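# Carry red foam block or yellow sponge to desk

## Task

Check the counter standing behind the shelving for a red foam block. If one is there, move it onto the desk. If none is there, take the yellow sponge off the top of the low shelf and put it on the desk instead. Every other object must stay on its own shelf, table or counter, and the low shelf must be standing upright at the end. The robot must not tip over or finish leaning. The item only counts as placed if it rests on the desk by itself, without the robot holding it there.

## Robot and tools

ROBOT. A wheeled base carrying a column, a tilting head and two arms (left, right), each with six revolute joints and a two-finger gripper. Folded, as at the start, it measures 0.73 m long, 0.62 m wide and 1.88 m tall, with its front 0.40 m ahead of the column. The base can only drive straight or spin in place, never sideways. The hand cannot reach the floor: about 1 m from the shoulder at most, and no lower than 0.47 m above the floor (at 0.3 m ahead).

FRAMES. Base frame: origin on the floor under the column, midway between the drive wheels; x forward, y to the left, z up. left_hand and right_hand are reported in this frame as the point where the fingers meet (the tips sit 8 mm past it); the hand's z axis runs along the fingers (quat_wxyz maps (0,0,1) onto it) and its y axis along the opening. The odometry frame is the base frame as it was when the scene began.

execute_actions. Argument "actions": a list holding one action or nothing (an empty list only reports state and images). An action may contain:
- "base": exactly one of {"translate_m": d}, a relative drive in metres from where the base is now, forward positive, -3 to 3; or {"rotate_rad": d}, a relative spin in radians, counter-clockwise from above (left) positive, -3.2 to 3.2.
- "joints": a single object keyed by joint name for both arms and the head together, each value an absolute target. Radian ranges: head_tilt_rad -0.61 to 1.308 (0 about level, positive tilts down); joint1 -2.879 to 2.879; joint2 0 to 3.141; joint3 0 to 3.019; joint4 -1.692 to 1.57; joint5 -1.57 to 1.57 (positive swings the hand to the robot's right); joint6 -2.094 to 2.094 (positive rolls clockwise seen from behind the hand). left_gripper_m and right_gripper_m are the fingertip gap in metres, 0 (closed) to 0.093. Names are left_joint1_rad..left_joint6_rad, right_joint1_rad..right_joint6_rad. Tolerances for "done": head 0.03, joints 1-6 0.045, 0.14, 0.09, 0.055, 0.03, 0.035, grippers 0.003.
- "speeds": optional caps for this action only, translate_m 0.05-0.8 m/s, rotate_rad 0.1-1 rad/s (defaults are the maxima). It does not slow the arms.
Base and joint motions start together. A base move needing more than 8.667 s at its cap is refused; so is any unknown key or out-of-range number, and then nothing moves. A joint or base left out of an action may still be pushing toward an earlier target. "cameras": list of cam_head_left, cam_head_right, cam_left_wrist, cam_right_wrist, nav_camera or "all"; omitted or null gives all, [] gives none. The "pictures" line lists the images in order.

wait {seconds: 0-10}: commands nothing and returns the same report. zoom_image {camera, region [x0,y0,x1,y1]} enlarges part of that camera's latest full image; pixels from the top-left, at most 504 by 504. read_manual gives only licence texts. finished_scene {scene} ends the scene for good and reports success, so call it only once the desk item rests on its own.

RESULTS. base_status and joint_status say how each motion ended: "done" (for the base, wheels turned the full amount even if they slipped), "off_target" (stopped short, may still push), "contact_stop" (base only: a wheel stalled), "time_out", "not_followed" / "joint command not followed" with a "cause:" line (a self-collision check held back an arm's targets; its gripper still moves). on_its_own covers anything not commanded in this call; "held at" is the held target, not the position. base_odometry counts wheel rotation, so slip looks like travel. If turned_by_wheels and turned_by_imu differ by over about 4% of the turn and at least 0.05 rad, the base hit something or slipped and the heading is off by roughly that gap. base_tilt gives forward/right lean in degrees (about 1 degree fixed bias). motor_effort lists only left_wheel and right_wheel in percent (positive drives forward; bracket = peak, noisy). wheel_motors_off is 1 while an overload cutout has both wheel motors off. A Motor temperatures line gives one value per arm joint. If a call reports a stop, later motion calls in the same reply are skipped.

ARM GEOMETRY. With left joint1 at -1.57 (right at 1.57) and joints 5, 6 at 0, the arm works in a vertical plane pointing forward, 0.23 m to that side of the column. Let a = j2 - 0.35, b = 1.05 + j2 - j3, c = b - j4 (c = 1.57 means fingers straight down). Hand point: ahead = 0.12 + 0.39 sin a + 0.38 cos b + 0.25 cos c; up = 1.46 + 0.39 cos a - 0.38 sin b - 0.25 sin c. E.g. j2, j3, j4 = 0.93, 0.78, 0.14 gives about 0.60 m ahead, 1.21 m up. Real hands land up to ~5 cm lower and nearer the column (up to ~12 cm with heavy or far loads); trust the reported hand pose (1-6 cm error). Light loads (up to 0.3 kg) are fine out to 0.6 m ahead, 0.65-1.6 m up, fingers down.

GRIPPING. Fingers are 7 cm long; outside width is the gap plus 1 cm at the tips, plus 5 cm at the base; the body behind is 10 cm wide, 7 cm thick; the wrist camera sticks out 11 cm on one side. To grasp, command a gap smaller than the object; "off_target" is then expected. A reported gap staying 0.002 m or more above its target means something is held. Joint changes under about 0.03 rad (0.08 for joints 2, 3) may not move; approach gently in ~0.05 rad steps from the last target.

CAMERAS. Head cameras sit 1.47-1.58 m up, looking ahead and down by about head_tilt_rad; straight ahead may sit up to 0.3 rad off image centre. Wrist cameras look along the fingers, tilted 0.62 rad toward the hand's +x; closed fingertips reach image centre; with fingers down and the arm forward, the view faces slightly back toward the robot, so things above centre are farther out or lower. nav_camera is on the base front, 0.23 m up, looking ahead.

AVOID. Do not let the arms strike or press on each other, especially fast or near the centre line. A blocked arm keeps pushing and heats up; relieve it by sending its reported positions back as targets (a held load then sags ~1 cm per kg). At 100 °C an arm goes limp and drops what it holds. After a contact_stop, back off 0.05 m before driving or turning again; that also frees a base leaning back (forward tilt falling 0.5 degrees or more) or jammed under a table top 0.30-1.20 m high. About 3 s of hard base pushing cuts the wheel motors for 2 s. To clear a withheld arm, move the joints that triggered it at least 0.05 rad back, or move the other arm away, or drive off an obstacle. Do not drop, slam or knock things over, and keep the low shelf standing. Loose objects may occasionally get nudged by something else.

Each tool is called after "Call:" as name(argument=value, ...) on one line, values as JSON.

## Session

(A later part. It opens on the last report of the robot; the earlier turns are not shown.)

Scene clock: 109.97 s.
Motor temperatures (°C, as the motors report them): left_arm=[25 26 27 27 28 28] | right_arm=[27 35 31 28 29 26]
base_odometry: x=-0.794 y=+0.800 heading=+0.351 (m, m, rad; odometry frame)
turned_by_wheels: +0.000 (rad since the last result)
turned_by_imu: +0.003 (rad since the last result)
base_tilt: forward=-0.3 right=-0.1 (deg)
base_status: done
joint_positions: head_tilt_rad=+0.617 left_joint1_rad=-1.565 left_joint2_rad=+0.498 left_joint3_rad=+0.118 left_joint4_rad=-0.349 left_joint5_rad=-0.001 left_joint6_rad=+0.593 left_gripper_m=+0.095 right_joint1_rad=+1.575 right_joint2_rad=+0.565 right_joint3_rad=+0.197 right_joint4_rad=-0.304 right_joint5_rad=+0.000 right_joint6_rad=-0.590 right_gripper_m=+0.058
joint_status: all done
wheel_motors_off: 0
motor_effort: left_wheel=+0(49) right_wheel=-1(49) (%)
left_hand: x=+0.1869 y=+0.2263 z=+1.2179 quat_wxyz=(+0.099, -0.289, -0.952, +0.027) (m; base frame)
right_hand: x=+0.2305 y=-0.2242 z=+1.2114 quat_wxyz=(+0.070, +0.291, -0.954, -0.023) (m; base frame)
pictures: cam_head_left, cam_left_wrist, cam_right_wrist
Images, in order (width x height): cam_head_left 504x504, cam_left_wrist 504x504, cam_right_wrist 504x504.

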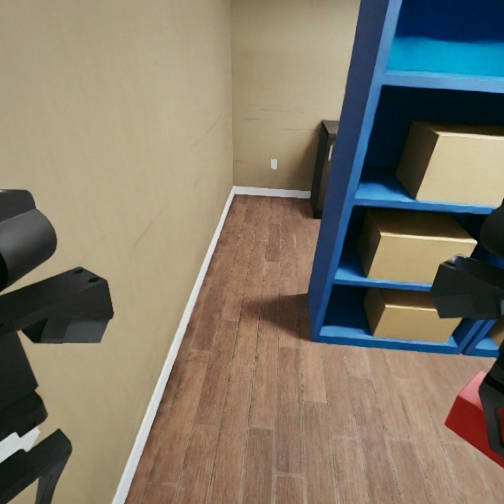

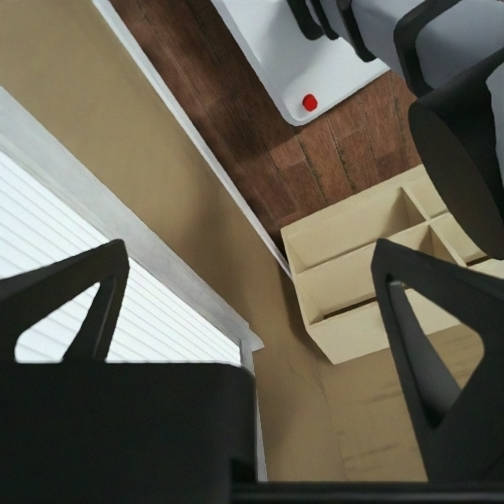

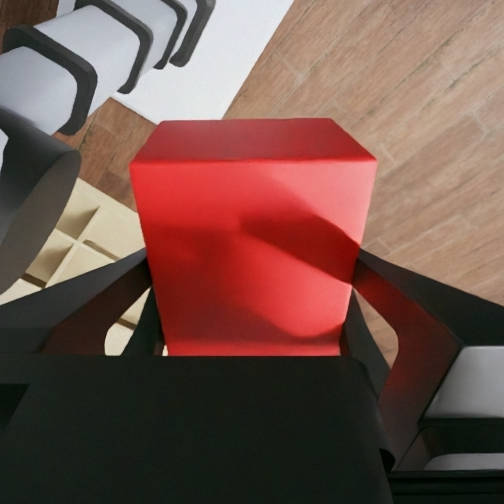

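Call:
execute_actions(actions=[{"base": {"rotate_rad": -2.12}, "joints": {"right_joint1_rad": 1.49, "right_joint2_rad": 1.35, "right_joint3_rad": 1.79, "right_joint4_rad": -0.63, "right_joint6_rad": 0.71, "head_tilt_rad": 0.6}}], cameras=["cam_head_left", "cam_head_right", "cam_right_wrist", "nav_camera"])

Scene clock: 123.40 s.
Motor temperatures (°C, as the motors report them): left_arm=[25 26 27 27 28 28] | right_arm=[27 36 31 28 29 26]
base_odometry: x=-0.794 y=+0.800 heading=-1.769 (m, m, rad; odometry frame)
turned_by_wheels: -2.119 (rad since the last result)
turned_by_imu: -2.138 (rad since the last result)
base_tilt: forward=-0.2 right=-0.1 (deg)
base_status: done
joint_positions: head_tilt_rad=+0.617 left_joint1_rad=-1.565 left_joint2_rad=+0.498 left_joint3_rad=+0.118 left_joint4_rad=-0.349 left_joint5_rad=-0.001 left_joint6_rad=+0.593 left_gripper_m=+0.095 right_joint1_rad=+1.484 right_joint2_rad=+1.347 right_joint3_rad=+1.770 right_joint4_rad=-0.625 right_joint5_rad=+0.000 right_joint6_rad=+0.699 right_gripper_m=+0.059
joint_status: all done
wheel_motors_off: 0
motor_effort: left_wheel=+3(40) right_wheel=-5(32) (%)
left_hand: x=+0.1869 y=+0.2263 z=+1.2179 quat_wxyz=(+0.099, -0.289, -0.952, +0.027) (m; base frame)
right_hand: x=+0.8345 y=-0.2770 z=+1.2091 quat_wxyz=(-0.164, -0.352, -0.921, -0.017) (m; base frame)
pictures: cam_head_left, cam_head_right, cam_right_wrist, nav_camera
Images, in order (width x height): cam_head_left 504x504, cam_head_right 504x504, cam_right_wrist 504x504, nav_camera 504x504.

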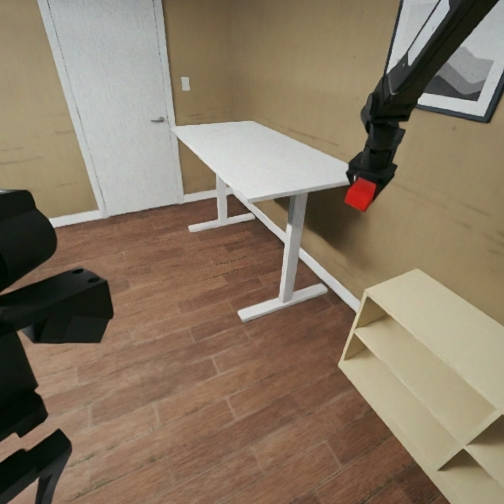

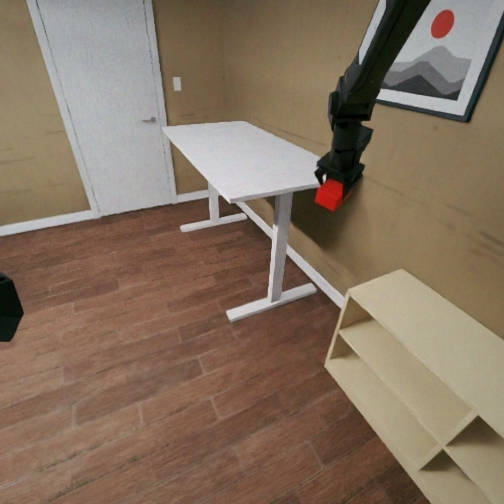

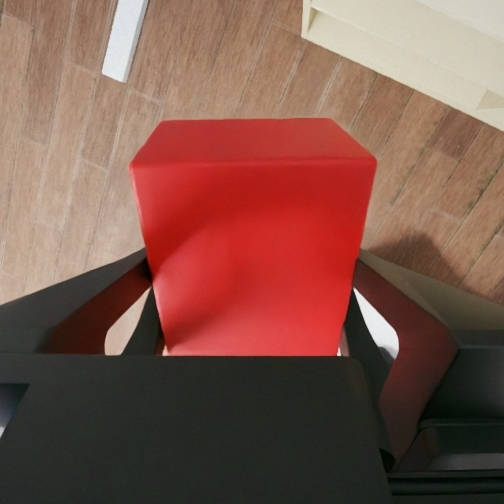

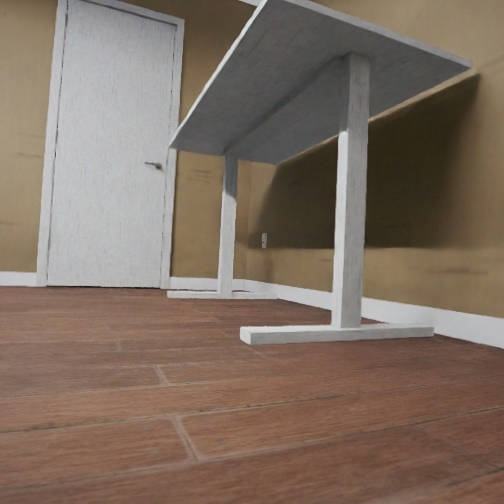

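Call:
zoom_image(camera="cam_head_left", region=[200, 150, 400, 350])

Call:
zoom_image(camera="cam_head_right", region=[200, 150, 400, 350])

Region (200, 150, 400, 350) of cam_head_left's 504x504 image, scaled by 2.520, with more detail than that image has.

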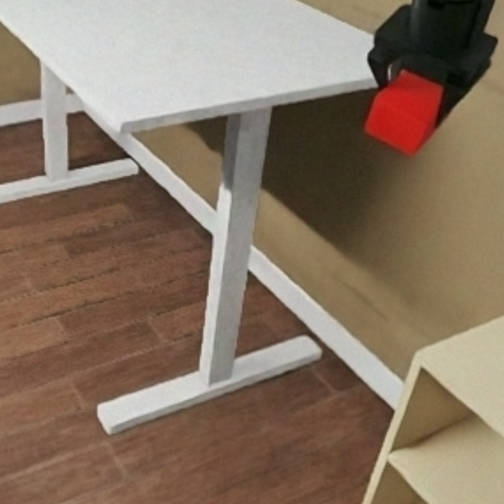

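Region (200, 150, 400, 350) of cam_head_right's 504x504 image, scaled by 2.520, with more detail than that image has.

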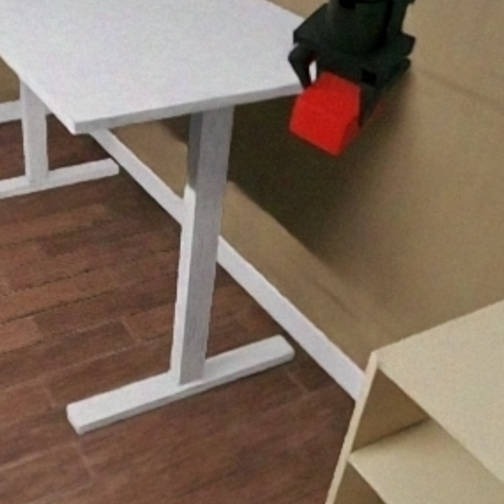

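Call:
execute_actions(actions=[{"base": {"translate_m": 0.82}, "joints": {"right_joint2_rad": 1.67, "right_joint3_rad": 2.10, "right_joint4_rad": -0.80, "head_tilt_rad": 0.75}}], cameras=["cam_head_left", "cam_head_right", "cam_right_wrist"])

Scene clock: 135.33 s.
Motor temperatures (°C, as the motors report them): left_arm=[25 26 27 27 28 28] | right_arm=[27 39 34 28 29 26]
base_odometry: x=-0.955 y=-0.004 heading=-1.769 (m, m, rad; odometry frame)
turned_by_wheels: +0.000 (rad since the last result)
turned_by_imu: +0.003 (rad since the last result)
base_tilt: forward=-0.2 right=-0.1 (deg)
base_status: done
joint_positions: head_tilt_rad=+0.753 left_joint1_rad=-1.565 left_joint2_rad=+0.499 left_joint3_rad=+0.122 left_joint4_rad=-0.349 left_joint5_rad=-0.001 left_joint6_rad=+0.593 left_gripper_m=+0.095 right_joint1_rad=+1.485 right_joint2_rad=+1.690 right_joint3_rad=+2.066 right_joint4_rad=-0.798 right_joint5_rad=+0.000 right_joint6_rad=+0.699 right_gripper_m=+0.059
joint_status: all done
wheel_motors_off: 0
motor_effort: left_wheel=+0(47) right_wheel=+0(49) (%)
left_hand: x=+0.1892 y=+0.2263 z=+1.2179 quat_wxyz=(+0.097, -0.289, -0.952, +0.027) (m; base frame)
right_hand: x=+0.8216 y=-0.2866 z=+1.0630 quat_wxyz=(-0.061, -0.360, -0.931, +0.018) (m; base frame)
pictures: cam_head_left, cam_head_right, cam_right_wrist
Images, in order (width x height): cam_head_left 504x504, cam_head_right 504x504, cam_right_wrist 504x504.

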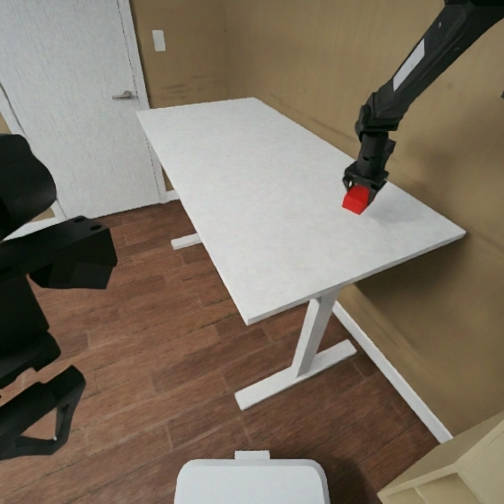

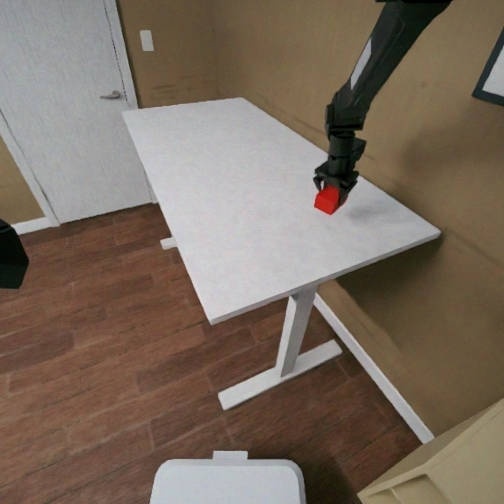

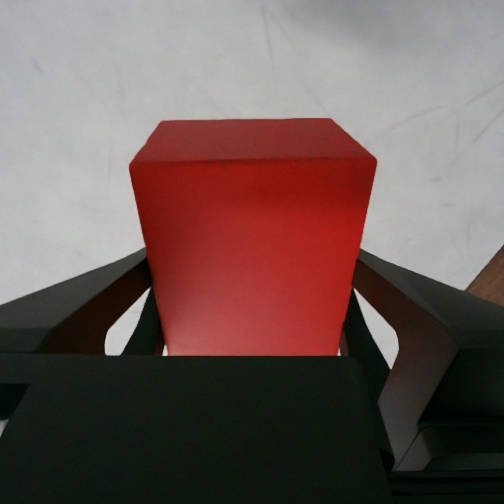

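Call:
execute_actions(actions=[{"joints": {"right_joint2_rad": 1.785}}], cameras=["cam_head_left", "cam_head_right", "cam_right_wrist"])

Scene clock: 139.03 s.
Motor temperatures (°C, as the motors report them): left_arm=[25 26 27 27 28 28] | right_arm=[27 40 35 28 29 26]
base_odometry: x=-0.955 y=-0.004 heading=-1.769 (m, m, rad; odometry frame)
turned_by_wheels: +0.000 (rad since the last result)
turned_by_imu: +0.002 (rad since the last result)
base_tilt: forward=-0.2 right=-0.1 (deg)
base_status: not commanded
joint_positions: head_tilt_rad=+0.753 left_joint1_rad=-1.565 left_joint2_rad=+0.499 left_joint3_rad=+0.122 left_joint4_rad=-0.349 left_joint5_rad=-0.001 left_joint6_rad=+0.593 left_gripper_m=+0.095 right_joint1_rad=+1.485 right_joint2_rad=+1.776 right_joint3_rad=+2.073 right_joint4_rad=-0.798 right_joint5_rad=+0.000 right_joint6_rad=+0.699 right_gripper_m=+0.059
joint_status: all done
wheel_motors_off: 0
motor_effort: left_wheel=+0(0) right_wheel=+0(0) (%)
left_hand: x=+0.1892 y=+0.2263 z=+1.2179 quat_wxyz=(+0.097, -0.289, -0.952, +0.027) (m; base frame)
right_hand: x=+0.7884 y=-0.2894 z=+1.0063 quat_wxyz=(-0.023, -0.362, -0.931, +0.031) (m; base frame)
pictures: cam_head_left, cam_head_right, cam_right_wrist
Images, in order (width x height): cam_head_left 504x504, cam_head_right 504x504, cam_right_wrist 504x504.

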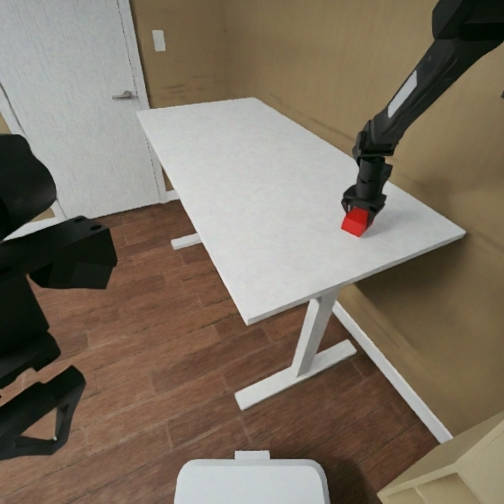

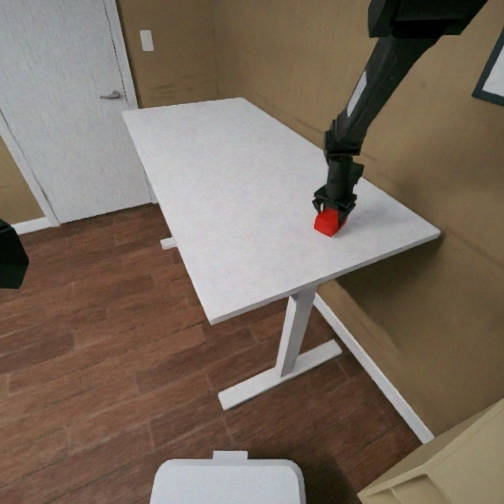

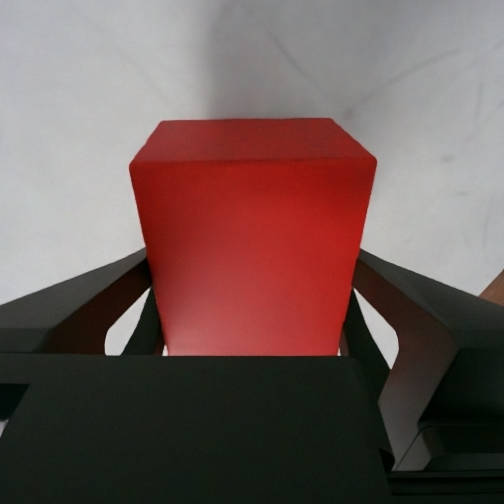

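Call:
execute_actions(actions=[{"joints": {"right_joint2_rad": 1.83}}], cameras=["cam_head_left", "cam_right_wrist"])

Scene clock: 141.57 s.
Motor temperatures (°C, as the motors report them): left_arm=[25 26 27 27 28 28] | right_arm=[27 40 35 28 29 26]
base_odometry: x=-0.955 y=-0.004 heading=-1.769 (m, m, rad; odometry frame)
turned_by_wheels: +0.000 (rad since the last result)
turned_by_imu: +0.001 (rad since the last result)
base_tilt: forward=-0.2 right=-0.1 (deg)
base_status: not commanded
joint_positions: head_tilt_rad=+0.753 left_joint1_rad=-1.565 left_joint2_rad=+0.499 left_joint3_rad=+0.122 left_joint4_rad=-0.349 left_joint5_rad=-0.001 left_joint6_rad=+0.593 left_gripper_m=+0.095 right_joint1_rad=+1.485 right_joint2_rad=+1.802 right_joint3_rad=+2.073 right_joint4_rad=-0.798 right_joint5_rad=+0.000 right_joint6_rad=+0.699 right_gripper_m=+0.059
joint_status: all done
wheel_motors_off: 0
motor_effort: left_wheel=+0(0) right_wheel=+0(0) (%)
left_hand: x=+0.1892 y=+0.2263 z=+1.2179 quat_wxyz=(+0.097, -0.289, -0.952, +0.027) (m; base frame)
right_hand: x=+0.7766 y=-0.2902 z=+0.9895 quat_wxyz=(-0.011, -0.362, -0.931, +0.035) (m; base frame)
pictures: cam_head_left, cam_right_wrist
Images, in order (width x height): cam_head_left 504x504, cam_right_wrist 504x504.

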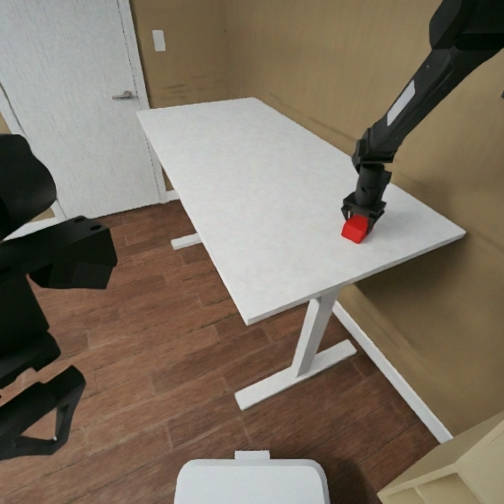

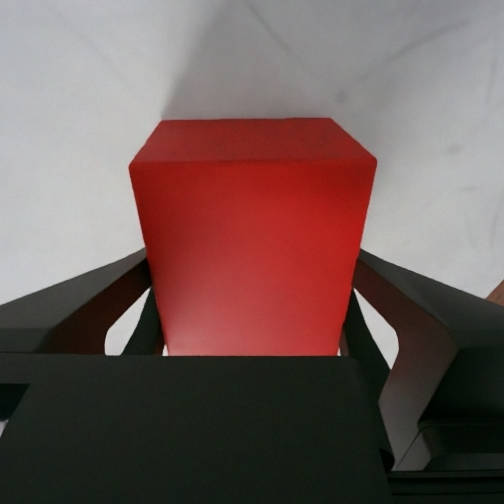

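The shadow now starts right at the block's corner, so the block is resting on the desk. Releasing.

Call:
execute_actions(actions=[{"joints": {"right_gripper_m": 0.093, "right_joint2_rad": 1.80}}], cameras=["cam_head_left", "cam_right_wrist"])

Scene clock: 143.23 s.
Motor temperatures (°C, as the motors report them): left_arm=[25 26 27 27 28 28] | right_arm=[27 40 35 28 29 26]
base_odometry: x=-0.955 y=-0.004 heading=-1.769 (m, m, rad; odometry frame)
turned_by_wheels: +0.000 (rad since the last result)
turned_by_imu: +0.001 (rad since the last result)
base_tilt: forward=-0.2 right=-0.1 (deg)
base_status: not commanded
joint_positions: head_tilt_rad=+0.753 left_joint1_rad=-1.565 left_joint2_rad=+0.499 left_joint3_rad=+0.122 left_joint4_rad=-0.349 left_joint5_rad=-0.001 left_joint6_rad=+0.593 left_gripper_m=+0.095 right_joint1_rad=+1.485 right_joint2_rad=+1.802 right_joint3_rad=+2.073 right_joint4_rad=-0.798 right_joint5_rad=+0.000 right_joint6_rad=+0.699 right_gripper_m=+0.093
joint_status: all done
wheel_motors_off: 0
motor_effort: left_wheel=+0(0) right_wheel=+0(0) (%)
left_hand: x=+0.1892 y=+0.2263 z=+1.2179 quat_wxyz=(+0.097, -0.289, -0.952, +0.027) (m; base frame)
right_hand: x=+0.7766 y=-0.2902 z=+0.9895 quat_wxyz=(-0.011, -0.363, -0.931, +0.035) (m; base frame)
pictures: cam_head_left, cam_right_wrist
Images, in order (width x height): cam_head_left 504x504, cam_right_wrist 504x504.

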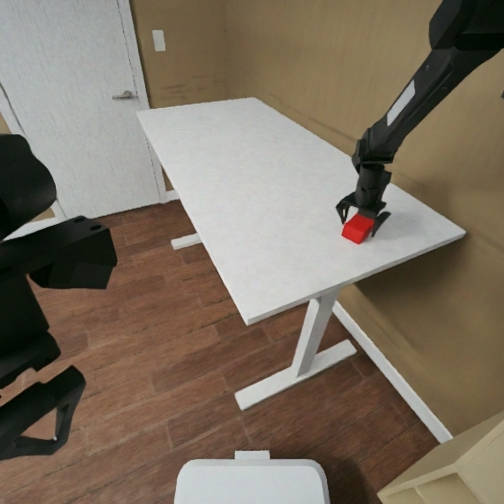

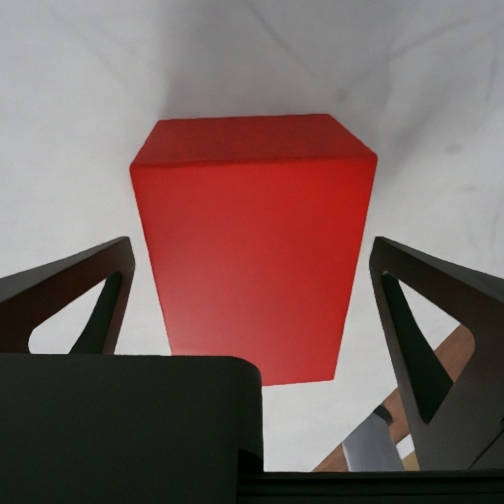

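Call:
execute_actions(actions=[{"joints": {"right_joint2_rad": 1.58, "right_joint4_rad": -0.85}}], cameras=["cam_head_left", "cam_head_right", "cam_right_wrist"])

Scene clock: 146.73 s.
Motor temperatures (°C, as the motors report them): left_arm=[25 26 27 27 28 28] | right_arm=[27 41 36 28 29 26]
base_odometry: x=-0.955 y=-0.004 heading=-1.769 (m, m, rad; odometry frame)
turned_by_wheels: +0.000 (rad since the last result)
turned_by_imu: +0.002 (rad since the last result)
base_tilt: forward=-0.2 right=-0.1 (deg)
base_status: not commanded
joint_positions: head_tilt_rad=+0.753 left_joint1_rad=-1.565 left_joint2_rad=+0.499 left_joint3_rad=+0.122 left_joint4_rad=-0.349 left_joint5_rad=-0.001 left_joint6_rad=+0.593 left_gripper_m=+0.095 right_joint1_rad=+1.485 right_joint2_rad=+1.550 right_joint3_rad=+2.089 right_joint4_rad=-0.847 right_joint5_rad=+0.000 right_joint6_rad=+0.699 right_gripper_m=+0.093
joint_status: all done
wheel_motors_off: 0
motor_effort: left_wheel=+0(0) right_wheel=+0(0) (%)
left_hand: x=+0.1892 y=+0.2263 z=+1.2179 quat_wxyz=(+0.097, -0.289, -0.952, +0.027) (m; base frame)
right_hand: x=+0.8682 y=-0.2806 z=+1.1705 quat_wxyz=(-0.114, -0.357, -0.927, +0.000) (m; base frame)
pictures: cam_head_left, cam_head_right, cam_right_wrist
Images, in order (width x height): cam_head_left 504x504, cam_head_right 504x504, cam_right_wrist 504x504.

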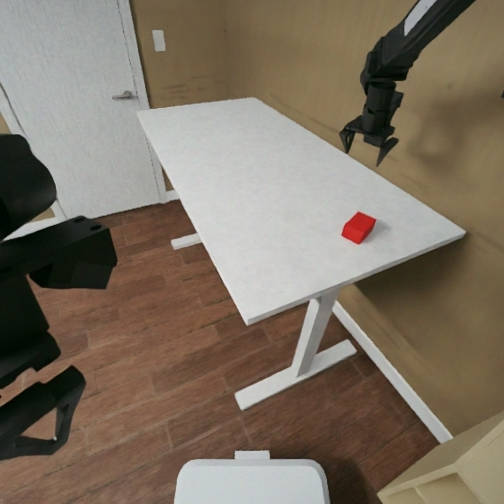

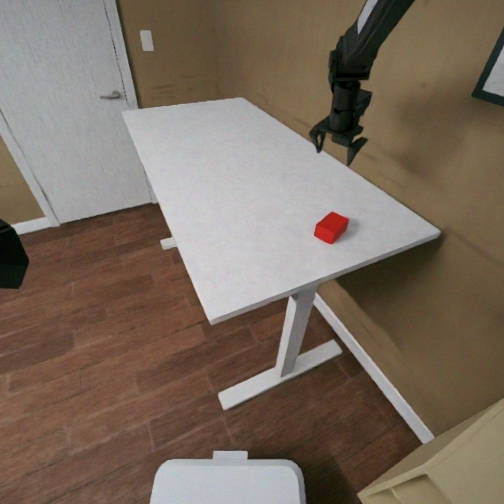

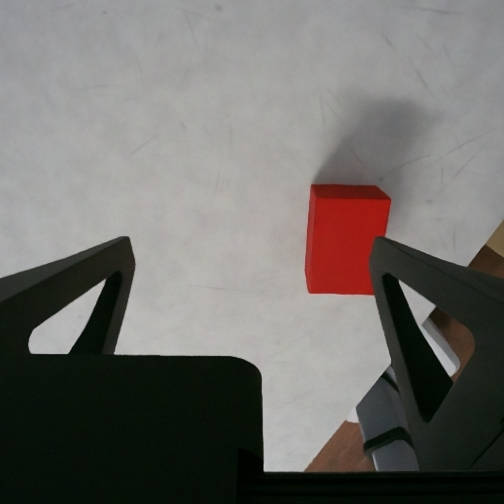

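The red block rests on the desk, clear of the gripper, and nothing else was disturbed.

Call:
finished_scene(scene=2)

The scene is finished: the task was done.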